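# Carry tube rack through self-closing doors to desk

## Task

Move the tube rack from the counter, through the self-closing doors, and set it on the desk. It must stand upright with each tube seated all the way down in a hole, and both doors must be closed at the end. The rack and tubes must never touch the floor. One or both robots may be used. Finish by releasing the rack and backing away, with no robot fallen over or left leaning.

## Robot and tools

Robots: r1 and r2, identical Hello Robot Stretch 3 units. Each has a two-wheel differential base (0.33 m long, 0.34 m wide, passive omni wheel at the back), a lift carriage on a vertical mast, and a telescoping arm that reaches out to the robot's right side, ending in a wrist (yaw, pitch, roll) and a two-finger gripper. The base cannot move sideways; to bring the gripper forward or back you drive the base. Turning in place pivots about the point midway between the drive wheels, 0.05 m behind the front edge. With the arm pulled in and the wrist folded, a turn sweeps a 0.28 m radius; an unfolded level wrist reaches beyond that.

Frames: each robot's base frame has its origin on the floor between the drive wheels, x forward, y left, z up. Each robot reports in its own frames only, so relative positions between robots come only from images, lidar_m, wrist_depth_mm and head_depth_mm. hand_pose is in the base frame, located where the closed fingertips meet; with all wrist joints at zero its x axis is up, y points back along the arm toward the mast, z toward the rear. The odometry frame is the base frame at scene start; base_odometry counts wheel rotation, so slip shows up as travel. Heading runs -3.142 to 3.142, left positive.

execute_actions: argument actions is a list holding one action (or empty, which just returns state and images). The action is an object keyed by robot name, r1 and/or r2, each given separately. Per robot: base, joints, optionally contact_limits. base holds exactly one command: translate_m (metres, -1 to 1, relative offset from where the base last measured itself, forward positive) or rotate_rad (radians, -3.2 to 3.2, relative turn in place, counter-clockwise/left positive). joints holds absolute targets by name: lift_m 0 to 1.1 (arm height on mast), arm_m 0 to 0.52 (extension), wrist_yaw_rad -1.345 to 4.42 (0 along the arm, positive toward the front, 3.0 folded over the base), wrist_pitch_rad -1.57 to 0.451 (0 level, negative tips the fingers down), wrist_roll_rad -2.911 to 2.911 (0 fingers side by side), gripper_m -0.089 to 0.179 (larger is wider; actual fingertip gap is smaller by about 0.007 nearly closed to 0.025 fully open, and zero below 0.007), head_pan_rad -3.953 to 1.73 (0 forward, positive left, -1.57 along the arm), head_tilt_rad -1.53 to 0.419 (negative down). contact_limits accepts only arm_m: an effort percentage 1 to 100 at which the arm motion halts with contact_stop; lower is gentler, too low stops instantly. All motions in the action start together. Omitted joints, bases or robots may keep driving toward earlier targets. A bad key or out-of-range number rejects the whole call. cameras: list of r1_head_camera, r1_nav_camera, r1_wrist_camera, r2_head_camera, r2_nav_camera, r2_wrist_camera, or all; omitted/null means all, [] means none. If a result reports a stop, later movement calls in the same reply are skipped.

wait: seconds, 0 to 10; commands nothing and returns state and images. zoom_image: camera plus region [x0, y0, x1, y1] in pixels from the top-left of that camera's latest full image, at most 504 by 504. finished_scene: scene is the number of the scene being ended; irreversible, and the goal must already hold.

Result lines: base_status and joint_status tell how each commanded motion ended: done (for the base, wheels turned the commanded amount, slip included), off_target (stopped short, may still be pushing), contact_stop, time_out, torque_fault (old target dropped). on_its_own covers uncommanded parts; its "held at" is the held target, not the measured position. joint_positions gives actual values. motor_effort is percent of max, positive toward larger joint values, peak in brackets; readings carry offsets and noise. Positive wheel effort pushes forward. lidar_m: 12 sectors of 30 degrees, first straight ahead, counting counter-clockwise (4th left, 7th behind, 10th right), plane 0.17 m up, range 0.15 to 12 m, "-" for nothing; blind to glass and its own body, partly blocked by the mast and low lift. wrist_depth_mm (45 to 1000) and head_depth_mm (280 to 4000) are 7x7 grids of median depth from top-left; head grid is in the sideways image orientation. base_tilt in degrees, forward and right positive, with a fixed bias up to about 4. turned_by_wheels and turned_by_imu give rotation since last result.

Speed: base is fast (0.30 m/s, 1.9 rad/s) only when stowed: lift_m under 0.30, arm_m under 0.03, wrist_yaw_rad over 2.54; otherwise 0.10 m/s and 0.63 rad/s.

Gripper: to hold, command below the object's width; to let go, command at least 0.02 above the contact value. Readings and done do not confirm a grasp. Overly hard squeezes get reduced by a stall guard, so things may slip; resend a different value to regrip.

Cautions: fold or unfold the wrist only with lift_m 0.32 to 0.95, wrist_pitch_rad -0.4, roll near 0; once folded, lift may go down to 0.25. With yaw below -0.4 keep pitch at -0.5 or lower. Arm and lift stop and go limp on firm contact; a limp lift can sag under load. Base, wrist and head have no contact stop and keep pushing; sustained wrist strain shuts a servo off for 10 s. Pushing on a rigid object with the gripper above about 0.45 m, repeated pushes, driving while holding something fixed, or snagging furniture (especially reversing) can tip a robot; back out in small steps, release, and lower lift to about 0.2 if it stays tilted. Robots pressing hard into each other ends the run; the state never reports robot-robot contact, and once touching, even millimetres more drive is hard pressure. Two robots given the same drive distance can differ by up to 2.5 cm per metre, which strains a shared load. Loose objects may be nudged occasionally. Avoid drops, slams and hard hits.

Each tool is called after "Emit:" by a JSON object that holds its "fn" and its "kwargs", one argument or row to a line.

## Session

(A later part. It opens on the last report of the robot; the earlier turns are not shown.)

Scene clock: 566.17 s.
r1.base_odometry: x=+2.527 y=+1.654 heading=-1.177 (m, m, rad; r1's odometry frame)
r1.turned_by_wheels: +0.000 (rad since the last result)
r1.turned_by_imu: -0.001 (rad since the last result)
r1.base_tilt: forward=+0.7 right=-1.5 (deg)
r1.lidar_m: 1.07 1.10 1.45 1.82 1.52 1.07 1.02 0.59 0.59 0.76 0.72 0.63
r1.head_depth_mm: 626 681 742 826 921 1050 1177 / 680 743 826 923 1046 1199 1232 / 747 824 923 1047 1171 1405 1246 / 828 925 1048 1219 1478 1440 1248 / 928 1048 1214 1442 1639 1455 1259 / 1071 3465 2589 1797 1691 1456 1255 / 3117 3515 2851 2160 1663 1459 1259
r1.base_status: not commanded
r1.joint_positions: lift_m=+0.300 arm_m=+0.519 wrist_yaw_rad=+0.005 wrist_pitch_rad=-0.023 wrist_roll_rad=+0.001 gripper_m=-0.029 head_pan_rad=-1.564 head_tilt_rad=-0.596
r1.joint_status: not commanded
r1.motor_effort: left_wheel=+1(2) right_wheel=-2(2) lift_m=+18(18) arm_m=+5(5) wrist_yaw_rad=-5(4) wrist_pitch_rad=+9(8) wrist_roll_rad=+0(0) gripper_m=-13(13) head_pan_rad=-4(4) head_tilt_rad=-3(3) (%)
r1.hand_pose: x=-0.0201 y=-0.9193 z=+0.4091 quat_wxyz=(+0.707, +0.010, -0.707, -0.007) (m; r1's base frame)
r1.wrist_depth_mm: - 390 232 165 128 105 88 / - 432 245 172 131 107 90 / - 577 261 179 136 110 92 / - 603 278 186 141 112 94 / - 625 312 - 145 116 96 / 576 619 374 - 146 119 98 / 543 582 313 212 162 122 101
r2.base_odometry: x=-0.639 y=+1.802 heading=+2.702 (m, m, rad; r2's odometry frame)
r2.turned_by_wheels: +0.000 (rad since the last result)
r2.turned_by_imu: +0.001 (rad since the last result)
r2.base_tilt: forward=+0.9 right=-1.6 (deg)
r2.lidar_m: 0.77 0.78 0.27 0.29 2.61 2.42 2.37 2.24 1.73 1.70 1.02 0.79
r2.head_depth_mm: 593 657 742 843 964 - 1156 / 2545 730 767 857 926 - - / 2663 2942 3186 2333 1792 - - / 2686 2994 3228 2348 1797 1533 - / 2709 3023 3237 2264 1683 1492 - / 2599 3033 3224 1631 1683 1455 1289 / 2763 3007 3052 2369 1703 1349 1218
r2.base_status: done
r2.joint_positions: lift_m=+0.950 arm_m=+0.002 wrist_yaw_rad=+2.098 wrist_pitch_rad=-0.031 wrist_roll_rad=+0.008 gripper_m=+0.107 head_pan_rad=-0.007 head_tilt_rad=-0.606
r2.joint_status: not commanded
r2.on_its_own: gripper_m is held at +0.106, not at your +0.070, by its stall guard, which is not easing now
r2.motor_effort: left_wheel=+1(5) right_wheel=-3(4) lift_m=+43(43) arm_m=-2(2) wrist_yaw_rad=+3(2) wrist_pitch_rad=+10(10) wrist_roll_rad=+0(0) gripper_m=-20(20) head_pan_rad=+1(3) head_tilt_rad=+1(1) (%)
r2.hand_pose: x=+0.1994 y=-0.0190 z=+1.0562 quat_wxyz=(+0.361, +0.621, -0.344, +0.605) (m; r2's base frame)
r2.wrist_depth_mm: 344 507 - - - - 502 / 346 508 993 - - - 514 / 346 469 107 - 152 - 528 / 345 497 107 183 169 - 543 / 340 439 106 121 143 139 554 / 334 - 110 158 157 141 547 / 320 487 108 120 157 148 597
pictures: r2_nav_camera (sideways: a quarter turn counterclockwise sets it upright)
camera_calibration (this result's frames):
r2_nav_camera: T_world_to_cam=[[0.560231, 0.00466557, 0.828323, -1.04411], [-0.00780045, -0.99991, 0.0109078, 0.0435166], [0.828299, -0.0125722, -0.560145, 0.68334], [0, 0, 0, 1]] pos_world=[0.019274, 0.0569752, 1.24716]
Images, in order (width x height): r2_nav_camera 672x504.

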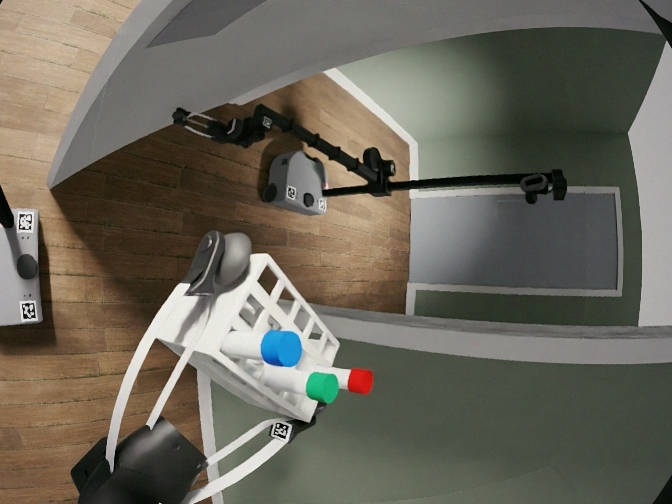

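Emit:
{"fn": "execute_actions", "kwargs": {
  "actions": [
    {"r1":{"base":{"translate_m":-0.1}},"r2":{"base":{"rotate_rad":-0.2}}}
  ],
  "cameras": ["r2_nav_camera"]
}}

Emit:
{"fn": "execute_actions", "kwargs": {
  "actions": [
    {"r2":{"base":{"translate_m":0.3}}}
  ],
  "cameras": ["r2_nav_camera"]
}}

Scene clock: 571.83 s.
r1.base_odometry: x=+2.489 y=+1.747 heading=-1.177 (m, m, rad; r1's odometry frame)
r1.turned_by_wheels: +0.000 (rad since the last result)
r1.turned_by_imu: -0.002 (rad since the last result)
r1.base_tilt: forward=+0.8 right=-1.5 (deg)
r1.lidar_m: 1.17 1.20 1.59 1.81 1.37 0.97 0.92 0.61 0.52 0.71 1.36 0.71
r1.head_depth_mm: 582 628 682 746 828 939 1070 / 653 711 778 865 972 1088 1193 / 743 819 909 1035 1166 1385 1233 / 862 968 1099 1285 1571 1442 1243 / 1026 1182 1383 1926 1712 1446 1252 / 3223 3560 2817 2120 1684 1461 1257 / 3284 3483 2596 1816 1693 1468 1258
r1.base_status: done
r1.joint_positions: lift_m=+0.300 arm_m=+0.519 wrist_yaw_rad=+0.003 wrist_pitch_rad=-0.023 wrist_roll_rad=+0.001 gripper_m=-0.029 head_pan_rad=-1.564 head_tilt_rad=-0.596
r1.joint_status: not commanded
r1.motor_effort: left_wheel=+0(15) right_wheel=+1(23) lift_m=+18(18) arm_m=+5(5) wrist_yaw_rad=-3(37) wrist_pitch_rad=+9(8) wrist_roll_rad=+0(0) gripper_m=-13(17) head_pan_rad=-3(4) head_tilt_rad=-3(2) (%)
r1.hand_pose: x=-0.0206 y=-0.9193 z=+0.4091 quat_wxyz=(+0.707, +0.010, -0.707, -0.007) (m; r1's base frame)
r1.wrist_depth_mm: - - 328 188 131 101 82 / - - 353 195 135 103 84 / - - 384 204 139 106 85 / - - 417 213 144 108 87 / 710 - 495 - 148 111 88 / 592 785 788 - 146 113 90 / 537 675 470 243 168 116 92
r2.base_odometry: x=-0.639 y=+1.802 heading=+2.502 (m, m, rad; r2's odometry frame)
r2.turned_by_wheels: -0.200 (rad since the last result)
r2.turned_by_imu: -0.197 (rad since the last result)
r2.base_tilt: forward=+1.1 right=-1.7 (deg)
r2.lidar_m: 0.77 1.37 0.56 0.41 2.46 2.56 2.38 2.40 1.83 1.70 1.26 0.84
r2.head_depth_mm: 635 707 797 911 1055 - 1165 / 631 700 790 900 985 - - / 619 693 778 887 998 - - / 653 740 2864 2172 1671 1451 - / 2652 2917 3171 2345 1797 1494 - / 2612 2904 3144 2365 1792 1454 1278 / 2621 2891 3120 2367 1663 1455 1218
r2.base_status: done
r2.joint_positions: lift_m=+0.950 arm_m=+0.002 wrist_yaw_rad=+2.098 wrist_pitch_rad=-0.031 wrist_roll_rad=+0.008 gripper_m=+0.107 head_pan_rad=-0.007 head_tilt_rad=-0.606
r2.joint_status: not commanded
r2.on_its_own: gripper_m is held at +0.106, not at your +0.070, by its stall guard, which is not easing now
r2.motor_effort: left_wheel=+2(5) right_wheel=-3(7) lift_m=+43(43) arm_m=-3(2) wrist_yaw_rad=+2(1) wrist_pitch_rad=+11(10) wrist_roll_rad=+0(0) gripper_m=-21(21) head_pan_rad=+3(3) head_tilt_rad=+2(2) (%)
r2.hand_pose: x=+0.1994 y=-0.0190 z=+1.0562 quat_wxyz=(+0.361, +0.621, -0.344, +0.605) (m; r2's base frame)
r2.wrist_depth_mm: 610 898 - - - 579 539 / 613 882 - - - 607 558 / 607 835 108 - 153 623 569 / 608 901 107 186 169 629 574 / 603 779 106 127 143 139 597 / 580 - 109 158 156 142 604 / 563 876 107 121 156 148 651
pictures: r2_nav_camera (sideways: a quarter turn counterclockwise sets it upright)
camera_calibration (this result's frames):
r2_nav_camera: T_world_to_cam=[[0.560225, 0.00466596, 0.828327, -1.04412], [-0.00779992, -0.99991, 0.0109078, 0.0435166], [0.828304, -0.0125717, -0.560138, 0.683331], [0, 0, 0, 1]] pos_world=[0.0192744, 0.0569752, 1.24716]
Images, in order (width x height): r2_nav_camera 672x504.

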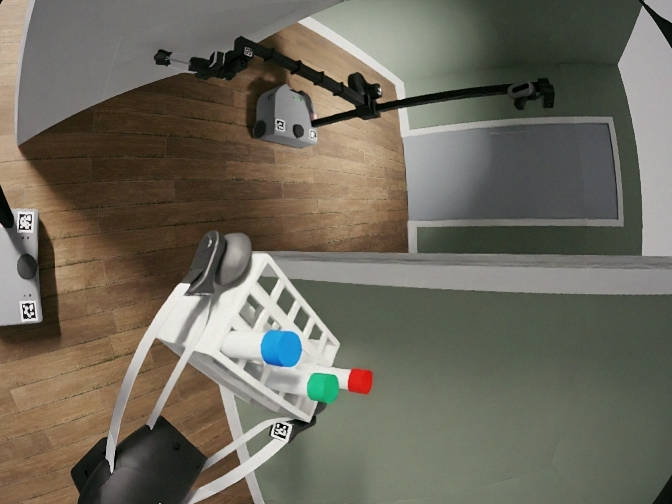

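Scene clock: 575.80 s.
r1.base_odometry: x=+2.489 y=+1.747 heading=-1.177 (m, m, rad; r1's odometry frame)
r1.turned_by_wheels: +0.000 (rad since the last result)
r1.turned_by_imu: +0.000 (rad since the last result)
r1.base_tilt: forward=+0.8 right=-1.3 (deg)
r1.lidar_m: 1.17 1.20 1.59 1.81 1.37 0.97 0.92 0.61 0.52 0.70 1.11 0.71
r1.head_depth_mm: 576 621 679 740 824 934 1068 / 642 702 769 859 965 1089 1186 / 725 803 895 1016 1141 1380 1238 / 836 939 1062 1244 1573 1438 1238 / 991 1127 1330 1653 1712 1451 1249 / 3205 3587 2798 2100 1743 1451 1256 / 3251 3461 2785 2087 1478 1444 1256
r1.base_status: not commanded
r1.joint_positions: lift_m=+0.300 arm_m=+0.519 wrist_yaw_rad=+0.017 wrist_pitch_rad=-0.023 wrist_roll_rad=+0.001 gripper_m=-0.029 head_pan_rad=-1.564 head_tilt_rad=-0.596
r1.joint_status: not commanded
r1.on_its_own: wrist_yaw_rad is at rest, and its effort (-14) is outside its rest range (-12 to +12)
r1.motor_effort: left_wheel=+6(10) right_wheel=-6(14) lift_m=+17(18) arm_m=+4(5) wrist_yaw_rad=-14(27) wrist_pitch_rad=+9(8) wrist_roll_rad=+0(0) gripper_m=-14(16) head_pan_rad=-4(4) head_tilt_rad=-2(3) (%)
r1.hand_pose: x=-0.0172 y=-0.9193 z=+0.4091 quat_wxyz=(+0.707, +0.014, -0.707, -0.003) (m; r1's base frame)
r1.wrist_depth_mm: - - 294 171 121 93 76 / - - 315 179 124 95 77 / - - 342 186 128 98 79 / - - 369 193 132 100 80 / - - 460 - 136 102 82 / 877 889 791 - 135 105 83 / 691 687 414 222 153 108 85
r2.base_odometry: x=-0.879 y=+1.982 heading=+2.502 (m, m, rad; r2's odometry frame)
r2.turned_by_wheels: +0.000 (rad since the last result)
r2.turned_by_imu: +0.001 (rad since the last result)
r2.base_tilt: forward=+0.9 right=-1.6 (deg)
r2.lidar_m: 0.47 1.11 0.80 0.55 0.52 2.88 2.67 2.70 1.79 1.67 0.78 0.52
r2.head_depth_mm: 375 417 469 536 623 - 972 / 372 413 465 531 580 - - / 358 398 448 518 579 - - / 382 427 478 563 661 782 - / 2395 2652 2909 2359 1799 1493 - / 2363 2625 2896 2359 1808 1463 1280 / 2385 2590 2880 2378 1818 1418 1222
r2.base_status: done
r2.joint_positions: lift_m=+0.950 arm_m=+0.002 wrist_yaw_rad=+2.098 wrist_pitch_rad=-0.031 wrist_roll_rad=+0.008 gripper_m=+0.107 head_pan_rad=-0.007 head_tilt_rad=-0.606
r2.joint_status: not commanded
r2.on_its_own: gripper_m is held at +0.106, not at your +0.070, by its stall guard, which is not easing now
r2.motor_effort: left_wheel=+2(6) right_wheel=-3(3) lift_m=+43(43) arm_m=-3(2) wrist_yaw_rad=+2(2) wrist_pitch_rad=+10(11) wrist_roll_rad=+0(0) gripper_m=-21(21) head_pan_rad=+2(2) head_tilt_rad=+2(2) (%)
r2.hand_pose: x=+0.1994 y=-0.0190 z=+1.0562 quat_wxyz=(+0.361, +0.621, -0.344, +0.605) (m; r2's base frame)
r2.wrist_depth_mm: 806 - - - - 350 316 / 832 - - - - 358 322 / 831 - 107 - 152 364 331 / 807 - 108 183 169 379 340 / 813 - 106 122 144 139 345 / 780 - 109 157 156 142 350 / 732 - 107 121 157 147 373
pictures: r2_nav_camera (sideways: a quarter turn counterclockwise sets it upright)
camera_calibration (this result's frames):
r2_nav_camera: T_world_to_cam=[[0.560223, 0.004666, 0.828329, -1.04412], [-0.00779988, -0.99991, 0.0109078, 0.0435166], [0.828305, -0.0125717, -0.560137, 0.683329], [0, 0, 0, 1]] pos_world=[0.0192745, 0.0569752, 1.24716]
Images, in order (width x height): r2_nav_camera 672x504.

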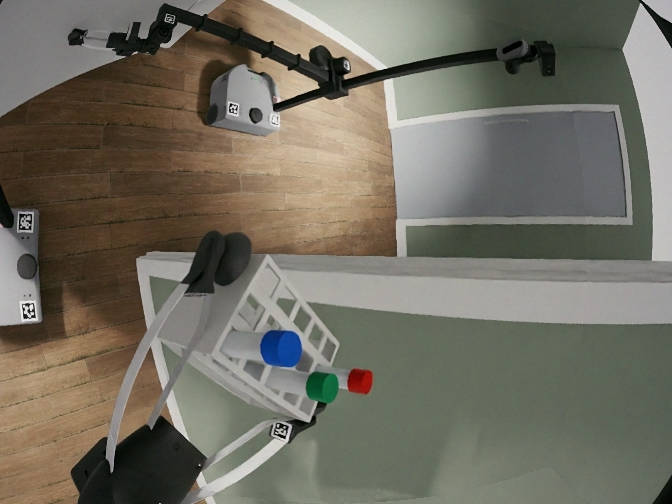

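Emit:
{"fn": "execute_actions", "kwargs": {
  "actions": [
    {"r2":{"base":{"rotate_rad":0.4}}}
  ],
  "cameras": []
}}

Emit:
{"fn": "execute_actions", "kwargs": {
  "actions": [
    {"r2":{"base":{"translate_m":0.3}}}
  ],
  "cameras": ["r2_nav_camera"]
}}

Scene clock: 579.37 s.
r1.base_odometry: x=+2.489 y=+1.747 heading=-1.177 (m, m, rad; r1's odometry frame)
r1.turned_by_wheels: +0.000 (rad since the last result)
r1.turned_by_imu: -0.001 (rad since the last result)
r1.base_tilt: forward=+0.8 right=-1.5 (deg)
r1.lidar_m: 1.17 1.20 1.59 1.81 1.37 0.97 0.92 0.61 0.52 0.70 1.10 0.71
r1.head_depth_mm: 579 620 677 742 821 934 1066 / 643 700 771 860 968 1088 1190 / 727 800 897 1011 1141 1368 1234 / 832 938 1064 1233 1569 1441 1253 / 981 1122 1319 1646 1707 1453 1242 / 3267 3597 2829 2131 1737 1456 1251 / 3265 3537 2817 2158 1497 1461 1254
r1.base_status: not commanded
r1.joint_positions: lift_m=+0.300 arm_m=+0.519 wrist_yaw_rad=+0.017 wrist_pitch_rad=-0.023 wrist_roll_rad=+0.001 gripper_m=-0.029 head_pan_rad=-1.564 head_tilt_rad=-0.596
r1.joint_status: not commanded
r1.on_its_own: wrist_yaw_rad is at rest, and its effort (-13) is outside its rest range (-12 to +12)
r1.motor_effort: left_wheel=+6(6) right_wheel=-6(7) lift_m=+18(18) arm_m=+4(5) wrist_yaw_rad=-13(14) wrist_pitch_rad=+9(9) wrist_roll_rad=+0(0) gripper_m=-14(14) head_pan_rad=-4(3) head_tilt_rad=-2(2) (%)
r1.hand_pose: x=-0.0172 y=-0.9193 z=+0.4091 quat_wxyz=(+0.707, +0.014, -0.707, -0.003) (m; r1's base frame)
r1.wrist_depth_mm: - - 293 171 121 94 76 / - - 315 178 124 96 78 / - - 342 185 128 98 79 / - - 371 193 132 100 80 / - - 460 - 136 102 82 / 893 880 779 - 134 105 84 / 686 679 418 222 154 107 85
r2.base_odometry: x=-0.879 y=+1.982 heading=+2.902 (m, m, rad; r2's odometry frame)
r2.turned_by_wheels: +0.400 (rad since the last result)
r2.turned_by_imu: +0.394 (rad since the last result)
r2.base_tilt: forward=+1.0 right=-1.7 (deg)
r2.lidar_m: 1.11 0.94 0.58 0.52 0.52 2.68 2.68 1.90 1.66 0.93 0.55 0.47
r2.head_depth_mm: 2313 2528 2811 2238 567 - 769 / 2363 2618 2885 2342 1894 - - / 2434 2710 2990 2359 1788 - - / 2528 2811 3077 2357 1786 1536 - / 2573 2875 3042 2088 1609 1451 - / 1077 2510 2776 1430 1574 1451 1276 / 2070 2183 2310 2284 1690 1459 1219
r2.base_status: done
r2.joint_positions: lift_m=+0.950 arm_m=+0.002 wrist_yaw_rad=+2.098 wrist_pitch_rad=-0.031 wrist_roll_rad=+0.008 gripper_m=+0.107 head_pan_rad=-0.007 head_tilt_rad=-0.606
r2.joint_status: not commanded
r2.on_its_own: gripper_m is held at +0.106, not at your +0.070, by its stall guard, which is not easing now
r2.motor_effort: left_wheel=-2(4) right_wheel=+2(6) lift_m=+43(43) arm_m=-3(3) wrist_yaw_rad=+2(3) wrist_pitch_rad=+11(10) wrist_roll_rad=+0(0) gripper_m=-21(21) head_pan_rad=+3(3) head_tilt_rad=+2(2) (%)
r2.hand_pose: x=+0.1994 y=-0.0190 z=+1.0562 quat_wxyz=(+0.361, +0.621, -0.344, +0.605) (m; r2's base frame)
r2.wrist_depth_mm: 553 696 989 - - - - / 558 696 971 - - - - / 561 680 107 - 153 - - / 554 723 108 184 169 - - / 558 654 106 123 144 139 - / 561 - 109 158 157 141 289 / 539 753 108 121 157 148 -
pictures: none
No camera images: the call's "cameras" was empty. Leave "cameras" out to get every camera's image.

Scene clock: 583.33 s.
r1.base_odometry: x=+2.489 y=+1.747 heading=-1.177 (m, m, rad; r1's odometry frame)
r1.turned_by_wheels: +0.000 (rad since the last result)
r1.turned_by_imu: -0.001 (rad since the last result)
r1.base_tilt: forward=+0.8 right=-1.4 (deg)
r1.lidar_m: 1.17 1.20 1.59 1.81 1.37 0.97 0.92 0.61 0.52 0.70 0.81 0.71
r1.head_depth_mm: 577 622 678 740 825 933 1067 / 643 701 768 858 971 1079 1186 / 728 800 892 1015 1142 1382 1236 / 835 939 1066 1242 1565 1436 1236 / 985 1125 1319 1638 1718 1452 1247 / 3215 3583 2820 2124 1734 1457 1261 / 3230 3570 2804 2144 1649 1252 1260
r1.base_status: not commanded
r1.joint_positions: lift_m=+0.300 arm_m=+0.519 wrist_yaw_rad=+0.017 wrist_pitch_rad=-0.023 wrist_roll_rad=+0.001 gripper_m=-0.029 head_pan_rad=-1.564 head_tilt_rad=-0.596
r1.joint_status: not commanded
r1.on_its_own: wrist_yaw_rad is at rest, and its effort (-13) is outside its rest range (-12 to +12)
r1.motor_effort: left_wheel=+6(6) right_wheel=-7(6) lift_m=+18(18) arm_m=+4(5) wrist_yaw_rad=-13(13) wrist_pitch_rad=+9(9) wrist_roll_rad=+0(0) gripper_m=-13(13) head_pan_rad=-4(3) head_tilt_rad=-2(2) (%)
r1.hand_pose: x=-0.0172 y=-0.9193 z=+0.4091 quat_wxyz=(+0.707, +0.014, -0.707, -0.003) (m; r1's base frame)
r1.wrist_depth_mm: - - 293 172 121 93 76 / - - 313 178 124 95 78 / - - 341 186 128 97 79 / - - 370 193 132 100 80 / - - 465 - 136 102 82 / 893 882 784 - 135 105 84 / 682 682 415 223 154 108 85
r2.base_odometry: x=-1.171 y=+2.053 heading=+2.902 (m, m, rad; r2's odometry frame)
r2.turned_by_wheels: +0.000 (rad since the last result)
r2.turned_by_imu: +0.001 (rad since the last result)
r2.base_tilt: forward=+1.0 right=-1.6 (deg)
r2.lidar_m: 0.83 0.82 0.65 0.58 0.58 2.96 2.97 1.99 1.75 0.37 0.22 0.25
r2.head_depth_mm: 2066 2267 2522 2342 1784 - 1159 / 2119 2360 2651 2358 1885 - - / 2174 2441 2751 2360 1779 - - / 2269 2522 2844 2354 1793 1540 - / 2364 2660 2915 2337 1733 1337 - / 707 2255 2371 1197 1427 1269 1193 / 693 2066 2167 2181 1691 1318 1225
r2.base_status: done
r2.joint_positions: lift_m=+0.950 arm_m=+0.002 wrist_yaw_rad=+2.098 wrist_pitch_rad=-0.031 wrist_roll_rad=+0.008 gripper_m=+0.107 head_pan_rad=-0.007 head_tilt_rad=-0.606
r2.joint_status: not commanded
r2.on_its_own: gripper_m is held at +0.106, not at your +0.070, by its stall guard, which is not easing now
r2.motor_effort: left_wheel=-2(3) right_wheel=+2(6) lift_m=+43(43) arm_m=-3(2) wrist_yaw_rad=+2(3) wrist_pitch_rad=+11(11) wrist_roll_rad=+0(0) gripper_m=-21(21) head_pan_rad=+2(4) head_tilt_rad=+1(2) (%)
r2.hand_pose: x=+0.1994 y=-0.0190 z=+1.0562 quat_wxyz=(+0.361, +0.621, -0.344, +0.605) (m; r2's base frame)
r2.wrist_depth_mm: 587 747 - - - - - / 594 761 - - - - - / 600 759 107 - 153 - - / 606 768 107 185 169 - - / 609 737 106 121 144 139 - / 607 - 109 158 157 141 - / 605 817 108 121 156 147 -
pictures: r2_nav_camera (sideways: a quarter turn counterclockwise sets it upright)
camera_calibration (this result's frames):
r2_nav_camera: T_world_to_cam=[[0.560211, 0.00466869, 0.828337, -1.04413], [-0.0077954, -0.99991, 0.0109078, 0.0435166], [0.828313, -0.0125679, -0.560124, 0.683313], [0, 0, 0, 1]] pos_world=[0.019275, 0.0569752, 1.24716]
Images, in order (width x height): r2_nav_camera 672x504.

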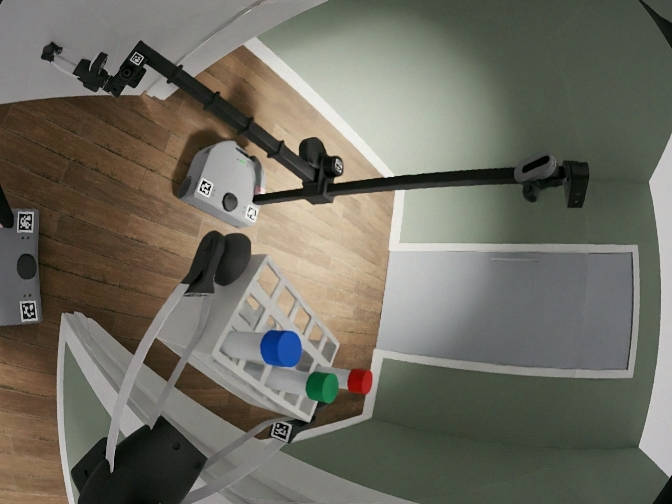

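Emit:
{"fn": "execute_actions", "kwargs": {
  "actions": [
    {"r2":{"base":{"rotate_rad":0.15}}}
  ],
  "cameras": []
}}

Emit:
{"fn": "execute_actions", "kwargs": {
  "actions": [
    {"r2":{"base":{"translate_m":0.2},"joints":{"head_pan_rad":-0.9,"head_tilt_rad":-0.9}}}
  ],
  "cameras": ["r2_nav_camera"]
}}

Scene clock: 588.73 s.
r1.base_odometry: x=+2.489 y=+1.747 heading=-1.177 (m, m, rad; r1's odometry frame)
r1.turned_by_wheels: +0.000 (rad since the last result)
r1.turned_by_imu: -0.001 (rad since the last result)
r1.base_tilt: forward=+0.9 right=-1.5 (deg)
r1.lidar_m: 1.17 1.20 1.59 1.81 1.37 0.97 0.92 0.61 0.52 0.70 0.81 0.71
r1.head_depth_mm: 576 622 676 740 818 934 1066 / 643 699 772 857 967 1085 1193 / 726 801 898 1014 1143 1380 1227 / 836 938 1069 1238 1561 1445 1242 / 987 1129 1323 1651 1698 1449 1248 / 3143 3590 2789 2148 1737 1443 1256 / 3231 3574 2864 2149 1696 1278 1254
r1.base_status: not commanded
r1.joint_positions: lift_m=+0.300 arm_m=+0.519 wrist_yaw_rad=+0.017 wrist_pitch_rad=-0.023 wrist_roll_rad=+0.001 gripper_m=-0.029 head_pan_rad=-1.564 head_tilt_rad=-0.596
r1.joint_status: not commanded
r1.on_its_own: wrist_yaw_rad is at rest, and its effort (-14) is outside its rest range (-12 to +12)
r1.motor_effort: left_wheel=+6(5) right_wheel=-6(7) lift_m=+18(18) arm_m=+5(5) wrist_yaw_rad=-14(14) wrist_pitch_rad=+8(8) wrist_roll_rad=+0(0) gripper_m=-14(14) head_pan_rad=-4(3) head_tilt_rad=-2(3) (%)
r1.hand_pose: x=-0.0172 y=-0.9193 z=+0.4091 quat_wxyz=(+0.707, +0.014, -0.707, -0.003) (m; r1's base frame)
r1.wrist_depth_mm: - - 296 171 121 93 76 / - - 315 178 124 95 77 / - - 340 187 128 98 79 / - - 371 193 132 100 80 / - - 465 - 136 102 82 / 889 876 789 - 135 105 84 / 692 683 416 222 154 107 85
r2.base_odometry: x=-1.171 y=+2.053 heading=+3.051 (m, m, rad; r2's odometry frame)
r2.turned_by_wheels: +0.150 (rad since the last result)
r2.turned_by_imu: +0.147 (rad since the last result)
r2.base_tilt: forward=+1.0 right=-1.6 (deg)
r2.lidar_m: 0.82 0.85 0.61 0.58 0.59 2.96 2.73 1.87 1.11 0.30 0.22 2.10
r2.head_depth_mm: 2106 2306 2537 2349 1790 - 1157 / 2211 2423 2677 2339 1888 - - / 2303 2551 2836 2340 1786 - - / 2353 2653 2900 2265 1737 1374 - / 669 2165 2455 1288 1471 1303 - / 1831 1980 2123 2212 1635 1348 1275 / 1618 1722 1836 1964 1814 1383 1219
r2.base_status: done
r2.joint_positions: lift_m=+0.950 arm_m=+0.002 wrist_yaw_rad=+2.098 wrist_pitch_rad=-0.031 wrist_roll_rad=+0.008 gripper_m=+0.107 head_pan_rad=-0.007 head_tilt_rad=-0.605
r2.joint_status: not commanded
r2.on_its_own: gripper_m is held at +0.106, not at your +0.070, by its stall guard, which is not easing now
r2.motor_effort: left_wheel=-1(4) right_wheel=+2(6) lift_m=+43(43) arm_m=-2(2) wrist_yaw_rad=+1(2) wrist_pitch_rad=+11(10) wrist_roll_rad=+0(0) gripper_m=-21(21) head_pan_rad=+4(3) head_tilt_rad=+1(2) (%)
r2.hand_pose: x=+0.1994 y=-0.0190 z=+1.0562 quat_wxyz=(+0.361, +0.621, -0.344, +0.605) (m; r2's base frame)
r2.wrist_depth_mm: 545 651 - - - - - / 552 681 - - - - - / 547 648 107 - 152 - - / 558 696 107 184 169 - - / 576 659 106 121 145 139 - / 568 - 109 159 157 142 - / 564 730 107 120 157 148 -
pictures: none
No camera images: the call's "cameras" was empty. Leave "cameras" out to get every camera's image.

Scene clock: 591.77 s.
r1.base_odometry: x=+2.489 y=+1.747 heading=-1.177 (m, m, rad; r1's odometry frame)
r1.turned_by_wheels: +0.000 (rad since the last result)
r1.turned_by_imu: -0.001 (rad since the last result)
r1.base_tilt: forward=+0.8 right=-1.5 (deg)
r1.lidar_m: 1.17 1.20 1.59 1.81 1.37 0.96 0.92 0.61 0.52 0.70 0.68 0.71
r1.head_depth_mm: 576 622 676 744 823 935 1072 / 644 700 771 857 962 1090 1183 / 726 800 899 1011 1142 1382 1235 / 831 940 1073 1248 1566 1433 1248 / 980 1124 1331 1655 1696 1448 1251 / 3234 3567 2779 2134 1737 1430 1182 / 3259 3503 2821 2174 1611 1218 1136
r1.base_status: not commanded
r1.joint_positions: lift_m=+0.300 arm_m=+0.519 wrist_yaw_rad=+0.017 wrist_pitch_rad=-0.023 wrist_roll_rad=+0.001 gripper_m=-0.029 head_pan_rad=-1.564 head_tilt_rad=-0.596
r1.joint_status: not commanded
r1.on_its_own: wrist_yaw_rad is at rest, and its effort (-14) is outside its rest range (-12 to +12)
r1.motor_effort: left_wheel=+6(6) right_wheel=-6(6) lift_m=+18(18) arm_m=+4(5) wrist_yaw_rad=-14(14) wrist_pitch_rad=+8(9) wrist_roll_rad=+0(0) gripper_m=-13(14) head_pan_rad=-3(3) head_tilt_rad=-2(2) (%)
r1.hand_pose: x=-0.0172 y=-0.9193 z=+0.4091 quat_wxyz=(+0.707, +0.014, -0.707, -0.003) (m; r1's base frame)
r1.wrist_depth_mm: - - 294 171 121 93 76 / - - 314 179 124 95 77 / - - 340 186 128 98 79 / - - 372 194 132 100 80 / - - 462 - 136 102 82 / 898 884 801 - 135 105 84 / 687 686 420 221 154 107 85
r2.base_odometry: x=-1.370 y=+2.071 heading=+3.051 (m, m, rad; r2's odometry frame)
r2.turned_by_wheels: +0.000 (rad since the last result)
r2.turned_by_imu: -0.348 (rad since the last result)
r2.base_tilt: forward=+0.9 right=-1.6 (deg)
r2.lidar_m: 2.40 0.68 0.76 0.60 0.60 0.64 3.10 2.37 1.83 0.18 0.18 1.18
r2.head_depth_mm: - - - - - - 1083 / - - - - - - 1072 / - - - 300 - - 906 / 984 1158 1402 1584 1426 - 1089 / 1082 1295 1613 1691 1444 1264 1112 / 1238 1525 1901 1752 1356 1259 1115 / 1433 1843 2068 1757 - - 1089
r2.base_status: done
r2.joint_positions: lift_m=+0.950 arm_m=+0.002 wrist_yaw_rad=+2.088 wrist_pitch_rad=-0.031 wrist_roll_rad=+0.008 gripper_m=+0.107 head_pan_rad=-0.894 head_tilt_rad=-0.890
r2.joint_status: all done
r2.on_its_own: gripper_m is held at +0.106, not at your +0.070, by its stall guard, which is not easing now
r2.motor_effort: left_wheel=+0(13) right_wheel=+16(31) lift_m=+41(42) arm_m=+0(2) wrist_yaw_rad=+8(15) wrist_pitch_rad=+10(10) wrist_roll_rad=+0(0) gripper_m=-21(20) head_pan_rad=-2(31) head_tilt_rad=-4(22) (%)
r2.hand_pose: x=+0.2007 y=-0.0210 z=+1.0564 quat_wxyz=(+0.364, +0.619, -0.347, +0.603) (m; r2's base frame)
r2.wrist_depth_mm: - - - - - - - / - - - - - - - / - - 106 824 152 - - / - - 108 186 172 - - / - - 107 122 144 140 - / - - 109 157 157 141 - / - - 108 121 157 148 -
pictures: r2_nav_camera (sideways: a quarter turn counterclockwise sets it upright)
camera_calibration (this result's frames):
r2_nav_camera: T_world_to_cam=[[0.488735, -0.59501, 0.638045, -0.795683], [-0.77828, -0.627826, 0.0106732, 0.048526], [0.394231, -0.501794, -0.769925, 0.958851], [0, 0, 0, 1]] pos_world=[0.0486361, 0.038173, 1.24541]
Images, in order (width x height): r2_nav_camera 672x504.

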